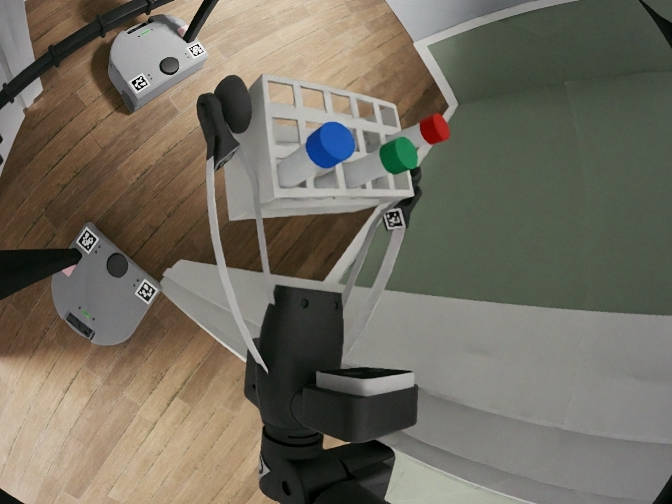

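Emit:
{"fn": "execute_actions", "kwargs": {
  "actions": [
    {"r2":{"base":{"translate_m":-0.12}}}
  ],
  "cameras": []
}}

Emit:
{"fn": "execute_actions", "kwargs": {
  "actions": [
    {"r2":{"base":{"rotate_rad":0.45}}}
  ],
  "cameras": []
}}

Emit:
{"fn": "execute_actions", "kwargs": {
  "actions": [
    {"r2":{"base":{"translate_m":0.15}}}
  ],
  "cameras": ["r2_nav_camera"]
}}

Scene clock: 597.03 s.
r1.base_odometry: x=+2.489 y=+1.747 heading=-1.177 (m, m, rad; r1's odometry frame)
r1.turned_by_wheels: +0.000 (rad since the last result)
r1.turned_by_imu: -0.001 (rad since the last result)
r1.base_tilt: forward=+0.9 right=-1.3 (deg)
r1.lidar_m: 1.17 1.20 1.59 1.81 1.37 0.96 0.92 0.61 0.52 0.70 0.78 0.71
r1.head_depth_mm: 578 623 674 744 821 936 1067 / 642 700 772 856 964 1082 1188 / 727 800 896 1019 1137 1377 1242 / 831 936 1065 1235 1560 1443 1243 / 982 1133 1324 1651 1723 1456 1249 / 3230 3582 2781 2131 1736 1349 1233 / 3279 3607 2815 2085 1622 1282 1234
r1.base_status: not commanded
r1.joint_positions: lift_m=+0.300 arm_m=+0.519 wrist_yaw_rad=+0.017 wrist_pitch_rad=-0.023 wrist_roll_rad=+0.001 gripper_m=-0.029 head_pan_rad=-1.564 head_tilt_rad=-0.596
r1.joint_status: not commanded
r1.on_its_own: wrist_yaw_rad is at rest, and its effort (-14) is outside its rest range (-12 to +12)
r1.motor_effort: left_wheel=+6(5) right_wheel=-7(7) lift_m=+18(18) arm_m=+4(5) wrist_yaw_rad=-14(14) wrist_pitch_rad=+8(8) wrist_roll_rad=+0(0) gripper_m=-13(13) head_pan_rad=-4(3) head_tilt_rad=-3(2) (%)
r1.hand_pose: x=-0.0172 y=-0.9193 z=+0.4091 quat_wxyz=(+0.707, +0.014, -0.707, -0.003) (m; r1's base frame)
r1.wrist_depth_mm: - - 293 171 121 93 76 / - - 314 178 125 95 77 / - - 339 186 128 98 79 / - - 370 194 132 100 80 / - - 460 - 136 102 82 / 900 906 780 - 135 105 84 / 700 687 415 221 154 107 85
r2.base_odometry: x=-1.251 y=+2.060 heading=+3.051 (m, m, rad; r2's odometry frame)
r2.turned_by_wheels: +0.000 (rad since the last result)
r2.turned_by_imu: -0.001 (rad since the last result)
r2.base_tilt: forward=+1.0 right=-1.7 (deg)
r2.lidar_m: 2.53 0.79 0.70 0.56 0.55 0.59 2.97 2.36 1.82 0.53 0.24 0.25
r2.head_depth_mm: - 317 419 621 1236 - 1084 / - 296 340 462 - - 1077 / - - - 335 - - 1091 / - - - 322 414 - 1079 / - - 297 351 621 1255 1109 / - 306 1885 1748 1376 1259 1114 / 1464 1812 2065 1788 300 - 1089
r2.base_status: done
r2.joint_positions: lift_m=+0.950 arm_m=+0.002 wrist_yaw_rad=+2.097 wrist_pitch_rad=-0.031 wrist_roll_rad=+0.008 gripper_m=+0.107 head_pan_rad=-0.894 head_tilt_rad=-0.890
r2.joint_status: not commanded
r2.on_its_own: gripper_m is held at +0.106, not at your +0.070, by its stall guard, which is not easing now
r2.motor_effort: left_wheel=+1(3) right_wheel=-2(12) lift_m=+41(41) arm_m=+0(1) wrist_yaw_rad=+3(9) wrist_pitch_rad=+10(10) wrist_roll_rad=+0(0) gripper_m=-21(20) head_pan_rad=-2(2) head_tilt_rad=-4(4) (%)
r2.hand_pose: x=+0.1994 y=-0.0188 z=+1.0564 quat_wxyz=(+0.361, +0.621, -0.344, +0.605) (m; r2's base frame)
r2.wrist_depth_mm: - - - 882 - - - / 666 - - - - - - / 672 - 108 955 153 - - / 670 - 108 187 171 - - / 682 - 107 120 144 139 - / 686 - 110 150 157 141 - / 642 - 107 120 157 148 -
pictures: none
No camera images: the call's "cameras" was empty. Leave "cameras" out to get every camera's image.

Scene clock: 598.90 s.
r1.base_odometry: x=+2.489 y=+1.747 heading=-1.177 (m, m, rad; r1's odometry frame)
r1.turned_by_wheels: +0.000 (rad since the last result)
r1.turned_by_imu: +0.000 (rad since the last result)
r1.base_tilt: forward=+0.8 right=-1.4 (deg)
r1.lidar_m: 1.17 1.20 1.59 1.81 1.37 0.97 0.92 0.61 0.52 0.70 0.78 0.71
r1.head_depth_mm: 577 619 675 741 822 933 1064 / 641 700 768 859 966 1088 1188 / 730 800 893 1013 1143 1371 1240 / 834 939 1063 1244 1558 1426 1243 / 984 1127 1320 1647 1715 1456 1255 / 3170 3582 2844 2168 1732 1416 1247 / 3234 3544 2855 2129 1653 1273 1230
r1.base_status: not commanded
r1.joint_positions: lift_m=+0.300 arm_m=+0.519 wrist_yaw_rad=+0.017 wrist_pitch_rad=-0.023 wrist_roll_rad=+0.001 gripper_m=-0.029 head_pan_rad=-1.564 head_tilt_rad=-0.596
r1.joint_status: not commanded
r1.on_its_own: wrist_yaw_rad is at rest, and its effort (-14) is outside its rest range (-12 to +12)
r1.motor_effort: left_wheel=+5(6) right_wheel=-6(6) lift_m=+18(18) arm_m=+4(5) wrist_yaw_rad=-14(14) wrist_pitch_rad=+8(9) wrist_roll_rad=+0(0) gripper_m=-14(14) head_pan_rad=-3(3) head_tilt_rad=-2(2) (%)
r1.hand_pose: x=-0.0172 y=-0.9193 z=+0.4091 quat_wxyz=(+0.707, +0.014, -0.707, -0.003) (m; r1's base frame)
r1.wrist_depth_mm: - - 294 172 121 93 76 / - - 315 179 124 95 78 / - - 342 186 128 97 79 / - - 368 195 132 100 80 / - - 460 - 136 102 82 / 878 892 791 - 135 105 83 / 686 685 417 222 154 108 85
r2.base_odometry: x=-1.251 y=+2.060 heading=-2.782 (m, m, rad; r2's odometry frame)
r2.turned_by_wheels: +0.450 (rad since the last result)
r2.turned_by_imu: +0.444 (rad since the last result)
r2.base_tilt: forward=+0.9 right=-1.7 (deg)
r2.lidar_m: 0.79 0.74 0.56 0.55 0.58 2.98 2.52 1.85 0.67 0.24 0.24 2.53
r2.head_depth_mm: - - - 302 353 - 1081 / 1371 1488 334 357 - - 1077 / 1676 1896 1968 1686 - - 1068 / 2216 2419 2046 1687 1469 - 1097 / 2277 2500 2055 1715 1441 1258 1113 / 2198 2434 2063 1742 1381 1255 1113 / 2148 2433 2071 1795 301 - 1091
r2.base_status: done
r2.joint_positions: lift_m=+0.950 arm_m=+0.002 wrist_yaw_rad=+2.098 wrist_pitch_rad=-0.031 wrist_roll_rad=+0.008 gripper_m=+0.107 head_pan_rad=-0.894 head_tilt_rad=-0.890
r2.joint_status: not commanded
r2.on_its_own: gripper_m is held at +0.106, not at your +0.070, by its stall guard, which is not easing now
r2.motor_effort: left_wheel=-2(5) right_wheel=+3(6) lift_m=+41(41) arm_m=+0(1) wrist_yaw_rad=+2(1) wrist_pitch_rad=+10(10) wrist_roll_rad=+0(0) gripper_m=-21(20) head_pan_rad=-2(2) head_tilt_rad=-4(4) (%)
r2.hand_pose: x=+0.1994 y=-0.0188 z=+1.0564 quat_wxyz=(+0.361, +0.621, -0.344, +0.605) (m; r2's base frame)
r2.wrist_depth_mm: 500 594 756 - - 683 - / 502 602 774 - - - - / 514 596 108 - 153 - - / 512 613 108 186 171 - - / 525 589 107 122 144 139 - / 523 - 110 158 157 141 - / 519 658 107 121 157 148 -
pictures: none
No camera images: the call's "cameras" was empty. Leave "cameras" out to get every camera's image.

Scene clock: 601.40 s.
r1.base_odometry: x=+2.489 y=+1.747 heading=-1.177 (m, m, rad; r1's odometry frame)
r1.turned_by_wheels: +0.000 (rad since the last result)
r1.turned_by_imu: -0.001 (rad since the last result)
r1.base_tilt: forward=+0.8 right=-1.4 (deg)
r1.lidar_m: 1.17 1.20 1.59 1.81 1.36 0.97 0.92 0.61 0.52 0.70 0.66 0.71
r1.head_depth_mm: 576 620 676 739 820 933 1059 / 645 699 772 856 969 1085 1186 / 728 801 893 1012 1138 1382 1242 / 835 938 1066 1237 1561 1456 1244 / 983 1120 1329 1656 1700 1457 1251 / 3183 3589 2809 2133 1720 1273 1173 / 3215 3504 2832 2013 1610 1276 1139
r1.base_status: not commanded
r1.joint_positions: lift_m=+0.300 arm_m=+0.519 wrist_yaw_rad=+0.017 wrist_pitch_rad=-0.023 wrist_roll_rad=+0.001 gripper_m=-0.029 head_pan_rad=-1.564 head_tilt_rad=-0.596
r1.joint_status: not commanded
r1.on_its_own: wrist_yaw_rad is at rest, and its effort (-13) is outside its rest range (-12 to +12)
r1.motor_effort: left_wheel=+6(6) right_wheel=-6(6) lift_m=+18(18) arm_m=+5(5) wrist_yaw_rad=-13(14) wrist_pitch_rad=+8(9) wrist_roll_rad=+0(0) gripper_m=-14(14) head_pan_rad=-4(3) head_tilt_rad=-2(2) (%)
r1.hand_pose: x=-0.0172 y=-0.9193 z=+0.4091 quat_wxyz=(+0.707, +0.014, -0.707, -0.003) (m; r1's base frame)
r1.wrist_depth_mm: - - 293 171 121 93 76 / - - 317 179 124 96 77 / - - 339 186 128 98 79 / - - 367 194 132 100 80 / - - 464 - 136 102 82 / 886 882 776 - 134 105 84 / 685 688 416 222 154 107 85
r2.base_odometry: x=-1.391 y=+2.007 heading=-2.783 (m, m, rad; r2's odometry frame)
r2.turned_by_wheels: +0.000 (rad since the last result)
r2.turned_by_imu: -0.158 (rad since the last result)
r2.base_tilt: forward=+0.8 right=-1.8 (deg)
r2.lidar_m: 0.67 1.41 0.58 0.54 0.55 0.70 3.12 2.02 0.64 0.23 0.28 2.03
r2.head_depth_mm: 982 1085 1208 359 382 - 1066 / 1129 1262 1433 1587 - - 901 / 1321 1508 1756 1671 - - 1089 / 1595 1882 2001 1697 1471 - 1114 / 2023 2369 2043 1711 1437 1278 1111 / 2192 2451 2070 1747 1375 1257 1110 / 2082 2366 2082 1739 305 - 1098
r2.base_status: done
r2.joint_positions: lift_m=+0.950 arm_m=+0.002 wrist_yaw_rad=+2.077 wrist_pitch_rad=-0.031 wrist_roll_rad=+0.008 gripper_m=+0.107 head_pan_rad=-0.894 head_tilt_rad=-0.890
r2.joint_status: not commanded
r2.on_its_own: gripper_m is held at +0.106, not at your +0.070, by its stall guard, which is not easing now; wrist_yaw_rad is at rest, and its effort (+17) is outside its rest range (-12 to +12)
r2.motor_effort: left_wheel=-1(5) right_wheel=+10(22) lift_m=+41(41) arm_m=+0(1) wrist_yaw_rad=+17(17) wrist_pitch_rad=+10(11) wrist_roll_rad=+0(0) gripper_m=-20(21) head_pan_rad=-2(2) head_tilt_rad=-4(4) (%)
r2.hand_pose: x=+0.2020 y=-0.0232 z=+1.0564 quat_wxyz=(+0.367, +0.617, -0.350, +0.601) (m; r2's base frame)
r2.wrist_depth_mm: 559 - - - 633 - - / 562 - - - - - - / 555 662 107 - 154 - - / 560 689 108 - 173 - - / 570 668 107 121 145 140 - / 563 - 109 159 157 141 - / 550 757 107 120 157 147 -
pictures: r2_nav_camera (sideways: a quarter turn counterclockwise sets it upright)
camera_calibration (this result's frames):
r2_nav_camera: T_world_to_cam=[[0.488734, -0.595011, 0.638045, -0.795682], [-0.778282, -0.627825, 0.0106732, 0.048526], [0.39423, -0.501795, -0.769925, 0.958851], [0, 0, 0, 1]] pos_world=[0.0486361, 0.0381729, 1.24541]
Images, in order (width x height): r2_nav_camera 672x504.

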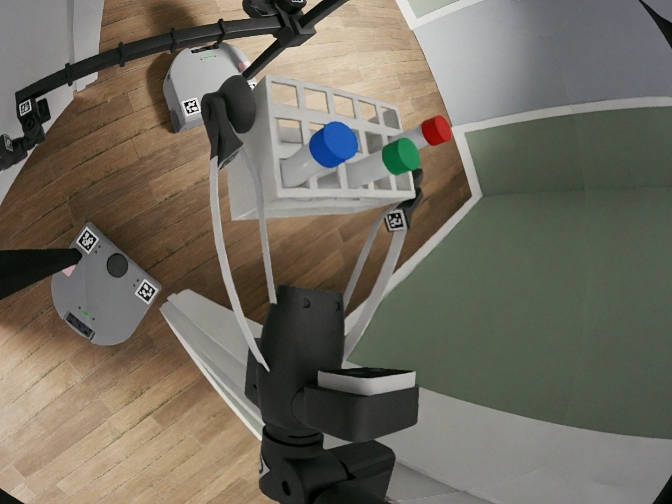

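Emit:
{"fn": "execute_actions", "kwargs": {
  "actions": [
    {"r2":{"base":{"translate_m":-0.1},"joints":{"wrist_yaw_rad":2.5}}}
  ],
  "cameras": ["r2_nav_camera"]
}}

Scene clock: 607.50 s.
r1.base_odometry: x=+2.489 y=+1.747 heading=-1.177 (m, m, rad; r1's odometry frame)
r1.turned_by_wheels: +0.000 (rad since the last result)
r1.turned_by_imu: -0.001 (rad since the last result)
r1.base_tilt: forward=+0.9 right=-1.5 (deg)
r1.lidar_m: 1.17 1.20 1.59 1.81 1.37 0.96 0.92 0.61 0.52 0.70 0.76 0.71
r1.head_depth_mm: 577 622 675 738 820 935 1068 / 642 702 769 853 966 1087 1191 / 725 804 899 1016 1140 1367 1244 / 835 935 1067 1244 1564 1450 1252 / 979 1122 1324 1659 1730 1455 1249 / 3256 3506 2792 2147 1726 1274 1245 / 3228 3505 2845 2080 1653 1283 1226
r1.base_status: not commanded
r1.joint_positions: lift_m=+0.300 arm_m=+0.519 wrist_yaw_rad=+0.017 wrist_pitch_rad=-0.023 wrist_roll_rad=+0.001 gripper_m=-0.029 head_pan_rad=-1.564 head_tilt_rad=-0.596
r1.joint_status: not commanded
r1.on_its_own: wrist_yaw_rad is at rest, and its effort (-14) is outside its rest range (-12 to +12)
r1.motor_effort: left_wheel=+6(6) right_wheel=-6(6) lift_m=+18(18) arm_m=+4(5) wrist_yaw_rad=-14(14) wrist_pitch_rad=+8(9) wrist_roll_rad=+0(0) gripper_m=-14(13) head_pan_rad=-3(3) head_tilt_rad=-2(2) (%)
r1.hand_pose: x=-0.0172 y=-0.9193 z=+0.4091 quat_wxyz=(+0.707, +0.014, -0.707, -0.003) (m; r1's base frame)
r1.wrist_depth_mm: - - 293 171 121 93 76 / - - 316 179 124 95 77 / - - 339 186 128 98 79 / - - 369 194 132 100 81 / - - 463 - 136 102 82 / 897 867 788 - 134 105 83 / 679 671 415 223 154 108 85
r2.base_odometry: x=-1.297 y=+2.042 heading=-2.782 (m, m, rad; r2's odometry frame)
r2.turned_by_wheels: +0.000 (rad since the last result)
r2.turned_by_imu: -0.014 (rad since the last result)
r2.base_tilt: forward=+1.1 right=-1.8 (deg)
r2.lidar_m: 0.76 1.46 0.57 0.53 0.54 0.67 3.02 2.00 1.72 0.26 0.25 1.90
r2.head_depth_mm: - - - 304 410 770 - / - - 292 333 410 - - / 1276 1355 372 435 522 - - / 1489 1743 1946 1687 1433 1264 - / 1863 2274 2050 1692 1441 1254 1092 / 2262 2494 2065 1692 1451 1255 1115 / 2182 2433 2072 1698 1467 1262 1133
r2.base_status: done
r2.joint_positions: lift_m=+0.950 arm_m=+0.002 wrist_yaw_rad=+2.498 wrist_pitch_rad=-0.031 wrist_roll_rad=+0.008 gripper_m=+0.107 head_pan_rad=-0.894 head_tilt_rad=-0.890
r2.joint_status: all done
r2.on_its_own: gripper_m is held at +0.106, not at your +0.070, by its stall guard, which is not easing now
r2.motor_effort: left_wheel=+1(4) right_wheel=-1(15) lift_m=+41(41) arm_m=+1(0) wrist_yaw_rad=+3(22) wrist_pitch_rad=+11(10) wrist_roll_rad=+0(0) gripper_m=-20(21) head_pan_rad=-1(2) head_tilt_rad=-4(4) (%)
r2.hand_pose: x=+0.1320 y=+0.0571 z=+1.0564 quat_wxyz=(+0.234, +0.677, -0.214, +0.665) (m; r2's base frame)
r2.wrist_depth_mm: 450 516 603 750 - - 576 / 453 515 628 780 - - - / 465 527 108 734 153 - - / 470 545 108 741 173 - - / 483 533 107 123 144 139 - / 481 - 110 160 156 141 - / 482 584 108 122 157 147 813
pictures: r2_nav_camera (sideways: a quarter turn counterclockwise sets it upright)
camera_calibration (this result's frames):
r2_nav_camera: T_world_to_cam=[[0.488779, -0.595067, 0.637958, -0.795569], [-0.778281, -0.627826, 0.010673, 0.0485263], [0.394175, -0.501727, -0.769997, 0.958945], [0, 0, 0, 1]] pos_world=[0.0486321, 0.0381779, 1.24541]
Images, in order (width x height): r2_nav_camera 672x504.

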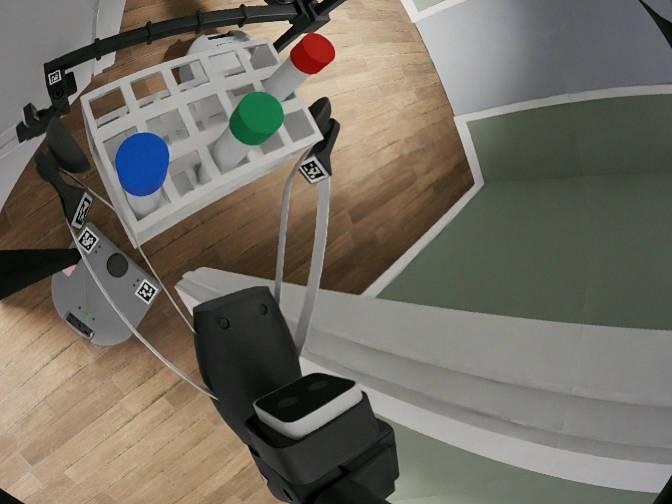

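Emit:
{"fn": "execute_actions", "kwargs": {
  "actions": [
    {"r2":{"base":{"translate_m":0.15}}}
  ],
  "cameras": ["r2_nav_camera"]
}}

Scene clock: 613.27 s.
r1.base_odometry: x=+2.489 y=+1.747 heading=-1.177 (m, m, rad; r1's odometry frame)
r1.turned_by_wheels: +0.000 (rad since the last result)
r1.turned_by_imu: -0.001 (rad since the last result)
r1.base_tilt: forward=+0.8 right=-1.6 (deg)
r1.lidar_m: 1.17 1.20 1.59 1.81 1.37 0.97 0.92 0.61 0.52 0.70 0.61 0.71
r1.head_depth_mm: 577 621 677 744 823 939 1067 / 640 700 770 854 962 1081 1185 / 730 798 893 1011 1141 1380 1241 / 835 935 1066 1243 1568 1442 1252 / 986 1123 1321 1662 1704 1447 1247 / 3229 3548 2841 2154 1732 1242 1148 / 3276 3590 2827 2032 1611 1286 1100
r1.base_status: not commanded
r1.joint_positions: lift_m=+0.300 arm_m=+0.519 wrist_yaw_rad=+0.017 wrist_pitch_rad=-0.023 wrist_roll_rad=+0.001 gripper_m=-0.029 head_pan_rad=-1.564 head_tilt_rad=-0.596
r1.joint_status: not commanded
r1.on_its_own: wrist_yaw_rad is at rest, and its effort (-14) is outside its rest range (-12 to +12)
r1.motor_effort: left_wheel=+6(6) right_wheel=-7(7) lift_m=+18(18) arm_m=+5(5) wrist_yaw_rad=-14(14) wrist_pitch_rad=+9(9) wrist_roll_rad=+0(0) gripper_m=-14(13) head_pan_rad=-4(3) head_tilt_rad=-2(2) (%)
r1.hand_pose: x=-0.0172 y=-0.9193 z=+0.4091 quat_wxyz=(+0.707, +0.014, -0.707, -0.003) (m; r1's base frame)
r1.wrist_depth_mm: - - 295 170 121 93 76 / - - 314 178 124 96 78 / - - 340 186 128 98 79 / - - 368 193 132 100 80 / - - 462 - 137 102 82 / 893 876 796 - 135 105 84 / 690 688 418 221 153 108 85
r2.base_odometry: x=-1.438 y=+1.990 heading=-2.782 (m, m, rad; r2's odometry frame)
r2.turned_by_wheels: +0.000 (rad since the last result)
r2.turned_by_imu: +0.000 (rad since the last result)
r2.base_tilt: forward=+1.0 right=-1.7 (deg)
r2.lidar_m: 0.62 1.39 0.60 0.55 0.56 0.70 3.14 2.05 0.24 0.24 1.02 2.01
r2.head_depth_mm: 990 1094 1222 1380 1398 470 - / 1136 1270 1441 1595 1426 - - / 1323 1513 1762 1683 1430 - - / 1587 1877 1983 1695 1428 1263 - / 1982 2353 2043 1697 1441 1253 1095 / 2163 2395 2072 1692 1447 1256 1109 / 2045 2345 2085 1707 1457 1260 1130
r2.base_status: done
r2.joint_positions: lift_m=+0.950 arm_m=+0.002 wrist_yaw_rad=+2.498 wrist_pitch_rad=-0.031 wrist_roll_rad=+0.008 gripper_m=+0.107 head_pan_rad=-0.894 head_tilt_rad=-0.890
r2.joint_status: not commanded
r2.on_its_own: gripper_m is held at +0.106, not at your +0.070, by its stall guard, which is not easing now
r2.motor_effort: left_wheel=+1(5) right_wheel=-1(3) lift_m=+41(41) arm_m=+0(0) wrist_yaw_rad=+2(3) wrist_pitch_rad=+10(11) wrist_roll_rad=+0(0) gripper_m=-21(20) head_pan_rad=-3(1) head_tilt_rad=-4(4) (%)
r2.hand_pose: x=+0.1320 y=+0.0571 z=+1.0564 quat_wxyz=(+0.234, +0.677, -0.214, +0.665) (m; r2's base frame)
r2.wrist_depth_mm: 459 530 669 - - - 465 / 471 546 676 - - - - / 483 545 107 733 153 - - / 478 549 108 739 173 - - / 491 551 107 128 145 140 - / 508 - 109 159 157 142 - / 490 603 108 121 157 147 -
pictures: r2_nav_camera (sideways: a quarter turn counterclockwise sets it upright)
camera_calibration (this result's frames):
r2_nav_camera: T_world_to_cam=[[0.488779, -0.595067, 0.637958, -0.795569], [-0.778281, -0.627826, 0.010673, 0.0485263], [0.394176, -0.501727, -0.769997, 0.958945], [0, 0, 0, 1]] pos_world=[0.0486321, 0.0381779, 1.24541]
Images, in order (width x height): r2_nav_camera 672x504.

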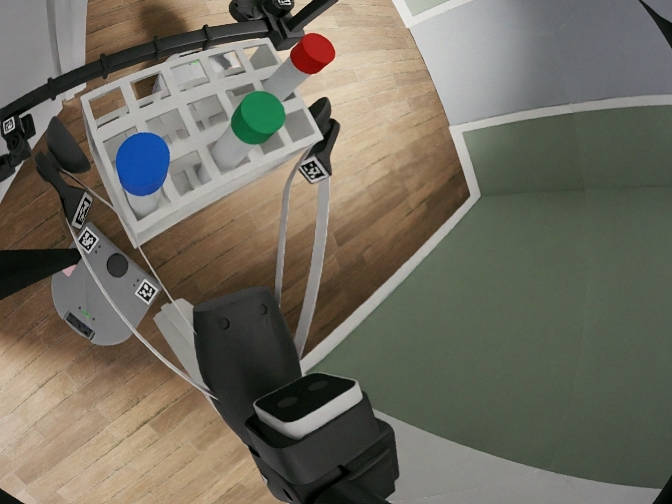

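Emit:
{"fn": "execute_actions", "kwargs": {
  "actions": [
    {"r2":{"base":{"translate_m":0.12}}}
  ],
  "cameras": []
}}

Emit:
{"fn": "execute_actions", "kwargs": {
  "actions": [
    {"r2":{"base":{"rotate_rad":-0.6}}}
  ],
  "cameras": ["r2_nav_camera"]
}}

Scene clock: 620.67 s.
r1.base_odometry: x=+2.489 y=+1.747 heading=-1.177 (m, m, rad; r1's odometry frame)
r1.turned_by_wheels: +0.000 (rad since the last result)
r1.turned_by_imu: -0.001 (rad since the last result)
r1.base_tilt: forward=+1.0 right=-1.4 (deg)
r1.lidar_m: 1.17 1.20 1.59 1.81 1.37 0.96 0.92 0.61 0.52 0.70 0.50 0.71
r1.head_depth_mm: 575 622 675 745 823 927 1066 / 642 702 769 857 968 1087 1183 / 728 797 893 1010 1137 1364 1233 / 836 936 1072 1236 1561 1444 1249 / 980 1129 1323 1641 1715 1447 1247 / 3246 3563 2793 2160 1741 1392 1066 / 3281 3482 2842 2010 755 1445 1099
r1.base_status: not commanded
r1.joint_positions: lift_m=+0.300 arm_m=+0.519 wrist_yaw_rad=+0.017 wrist_pitch_rad=-0.023 wrist_roll_rad=+0.001 gripper_m=-0.029 head_pan_rad=-1.564 head_tilt_rad=-0.596
r1.joint_status: not commanded
r1.on_its_own: wrist_yaw_rad is at rest, and its effort (-14) is outside its rest range (-12 to +12)
r1.motor_effort: left_wheel=+6(6) right_wheel=-7(6) lift_m=+18(18) arm_m=+5(5) wrist_yaw_rad=-14(14) wrist_pitch_rad=+8(9) wrist_roll_rad=+0(0) gripper_m=-14(13) head_pan_rad=-4(3) head_tilt_rad=-2(3) (%)
r1.hand_pose: x=-0.0172 y=-0.9193 z=+0.4091 quat_wxyz=(+0.707, +0.014, -0.707, -0.003) (m; r1's base frame)
r1.wrist_depth_mm: - - 292 171 121 93 76 / - - 314 178 124 95 78 / - - 343 186 128 98 79 / - - 370 194 132 100 80 / - - 460 - 137 102 82 / 886 880 791 - 135 105 84 / 700 688 417 222 154 108 85
r2.base_odometry: x=-1.550 y=+1.948 heading=-2.782 (m, m, rad; r2's odometry frame)
r2.turned_by_wheels: +0.000 (rad since the last result)
r2.turned_by_imu: +0.000 (rad since the last result)
r2.base_tilt: forward=+1.0 right=-1.7 (deg)
r2.lidar_m: 0.50 0.50 0.63 0.57 0.57 0.72 3.28 2.10 0.27 0.29 1.08 2.13
r2.head_depth_mm: 1045 1154 1284 1447 1428 1286 - / 1197 1341 1521 1628 1432 - - / 1403 1594 1860 1685 1441 - - / 1676 1980 2053 1686 1445 1271 - / 2046 2377 2059 1689 1441 1253 1093 / 2057 2336 2065 1698 1448 1254 1112 / 1943 2209 2080 1711 1461 1262 1115
r2.base_status: done
r2.joint_positions: lift_m=+0.950 arm_m=+0.002 wrist_yaw_rad=+2.498 wrist_pitch_rad=-0.031 wrist_roll_rad=+0.008 gripper_m=+0.107 head_pan_rad=-0.894 head_tilt_rad=-0.890
r2.joint_status: not commanded
r2.on_its_own: gripper_m is held at +0.106, not at your +0.070, by its stall guard, which is not easing now
r2.motor_effort: left_wheel=+1(5) right_wheel=-2(3) lift_m=+41(41) arm_m=+0(0) wrist_yaw_rad=+2(2) wrist_pitch_rad=+10(10) wrist_roll_rad=+0(0) gripper_m=-20(20) head_pan_rad=-2(3) head_tilt_rad=-4(4) (%)
r2.hand_pose: x=+0.1320 y=+0.0571 z=+1.0564 quat_wxyz=(+0.234, +0.677, -0.214, +0.665) (m; r2's base frame)
r2.wrist_depth_mm: 477 548 - - - - 476 / 478 542 - - - - - / 494 553 107 - 154 - - / 502 570 108 - 173 - - / 499 565 107 127 145 139 - / 507 - 109 159 157 141 - / 516 603 107 122 157 148 -
pictures: none
No camera images: the call's "cameras" was empty. Leave "cameras" out to get every camera's image.

Scene clock: 622.57 s.
r1.base_odometry: x=+2.489 y=+1.747 heading=-1.177 (m, m, rad; r1's odometry frame)
r1.turned_by_wheels: +0.000 (rad since the last result)
r1.turned_by_imu: +0.000 (rad since the last result)
r1.base_tilt: forward=+0.8 right=-1.4 (deg)
r1.lidar_m: 1.17 1.20 1.59 1.81 1.36 0.97 0.92 0.62 0.52 0.71 0.47 0.71
r1.head_depth_mm: 575 623 677 744 822 933 1070 / 641 699 770 860 960 1096 1187 / 728 801 897 1016 1143 1378 1248 / 835 932 1069 1246 1570 1446 1252 / 983 1126 1323 1650 1701 1454 1128 / 3154 3480 2840 2152 1690 761 1059 / 452 449 2717 536 631 1472 1098
r1.base_status: not commanded
r1.joint_positions: lift_m=+0.300 arm_m=+0.519 wrist_yaw_rad=+0.017 wrist_pitch_rad=-0.023 wrist_roll_rad=+0.001 gripper_m=-0.029 head_pan_rad=-1.564 head_tilt_rad=-0.596
r1.joint_status: not commanded
r1.on_its_own: wrist_yaw_rad is at rest, and its effort (-14) is outside its rest range (-12 to +12)
r1.motor_effort: left_wheel=+6(6) right_wheel=-6(6) lift_m=+18(18) arm_m=+5(5) wrist_yaw_rad=-14(14) wrist_pitch_rad=+9(9) wrist_roll_rad=+0(0) gripper_m=-14(14) head_pan_rad=-4(3) head_tilt_rad=-3(2) (%)
r1.hand_pose: x=-0.0172 y=-0.9193 z=+0.4091 quat_wxyz=(+0.707, +0.014, -0.707, -0.003) (m; r1's base frame)
r1.wrist_depth_mm: - - 293 171 121 93 76 / - - 316 178 124 95 77 / - - 339 185 128 98 79 / - - 367 193 132 100 80 / - - 460 - 136 102 82 / 882 883 782 - 134 105 83 / 691 694 418 222 154 107 85
r2.base_odometry: x=-1.550 y=+1.948 heading=+2.901 (m, m, rad; r2's odometry frame)
r2.turned_by_wheels: -0.600 (rad since the last result)
r2.turned_by_imu: -0.592 (rad since the last result)
r2.base_tilt: forward=+0.9 right=-1.7 (deg)
r2.lidar_m: 1.82 0.51 0.50 0.64 0.56 0.57 0.68 3.24 2.19 0.27 0.28 1.02
r2.head_depth_mm: 730 834 925 348 418 486 - / 764 882 1034 1238 1349 - - / 806 933 1108 1366 1431 - - / 850 998 1198 1506 1438 1258 - / 902 1064 1305 1603 1447 1254 1094 / 955 1143 1421 1646 1444 1256 1112 / 1018 1229 1559 1703 1465 1260 1134
r2.base_status: done
r2.joint_positions: lift_m=+0.950 arm_m=+0.002 wrist_yaw_rad=+2.498 wrist_pitch_rad=-0.031 wrist_roll_rad=+0.008 gripper_m=+0.107 head_pan_rad=-0.894 head_tilt_rad=-0.890
r2.joint_status: not commanded
r2.on_its_own: gripper_m is held at +0.106, not at your +0.070, by its stall guard, which is not easing now
r2.motor_effort: left_wheel=+2(5) right_wheel=-3(7) lift_m=+41(41) arm_m=+0(0) wrist_yaw_rad=+2(2) wrist_pitch_rad=+11(10) wrist_roll_rad=+0(0) gripper_m=-21(21) head_pan_rad=-1(2) head_tilt_rad=-4(4) (%)
r2.hand_pose: x=+0.1320 y=+0.0571 z=+1.0564 quat_wxyz=(+0.234, +0.677, -0.214, +0.665) (m; r2's base frame)
r2.wrist_depth_mm: - - - 524 - - - / 996 - - - - - - / - - 107 - 153 - - / - - 108 - 172 - - / - - 107 127 144 140 - / - - 110 159 157 141 - / - - 107 122 157 148 -
pictures: r2_nav_camera (sideways: a quarter turn counterclockwise sets it upright)
camera_calibration (this result's frames):
r2_nav_camera: T_world_to_cam=[[0.488779, -0.595067, 0.637958, -0.795569], [-0.778281, -0.627826, 0.010673, 0.0485263], [0.394175, -0.501727, -0.769997, 0.958945], [0, 0, 0, 1]] pos_world=[0.0486321, 0.0381779, 1.24541]
Images, in order (width x height): r2_nav_camera 672x504.

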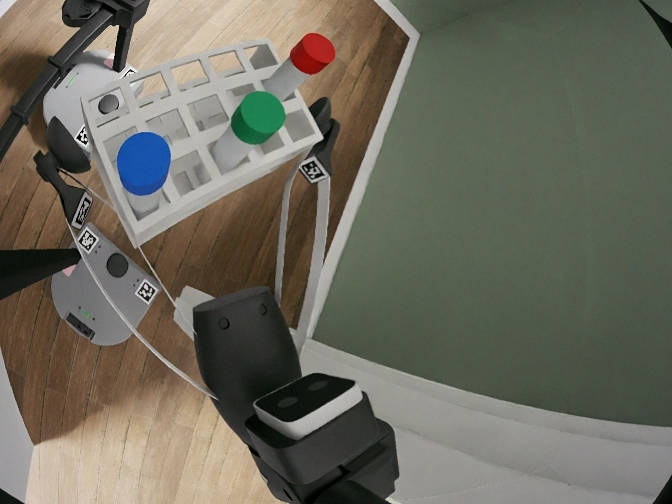

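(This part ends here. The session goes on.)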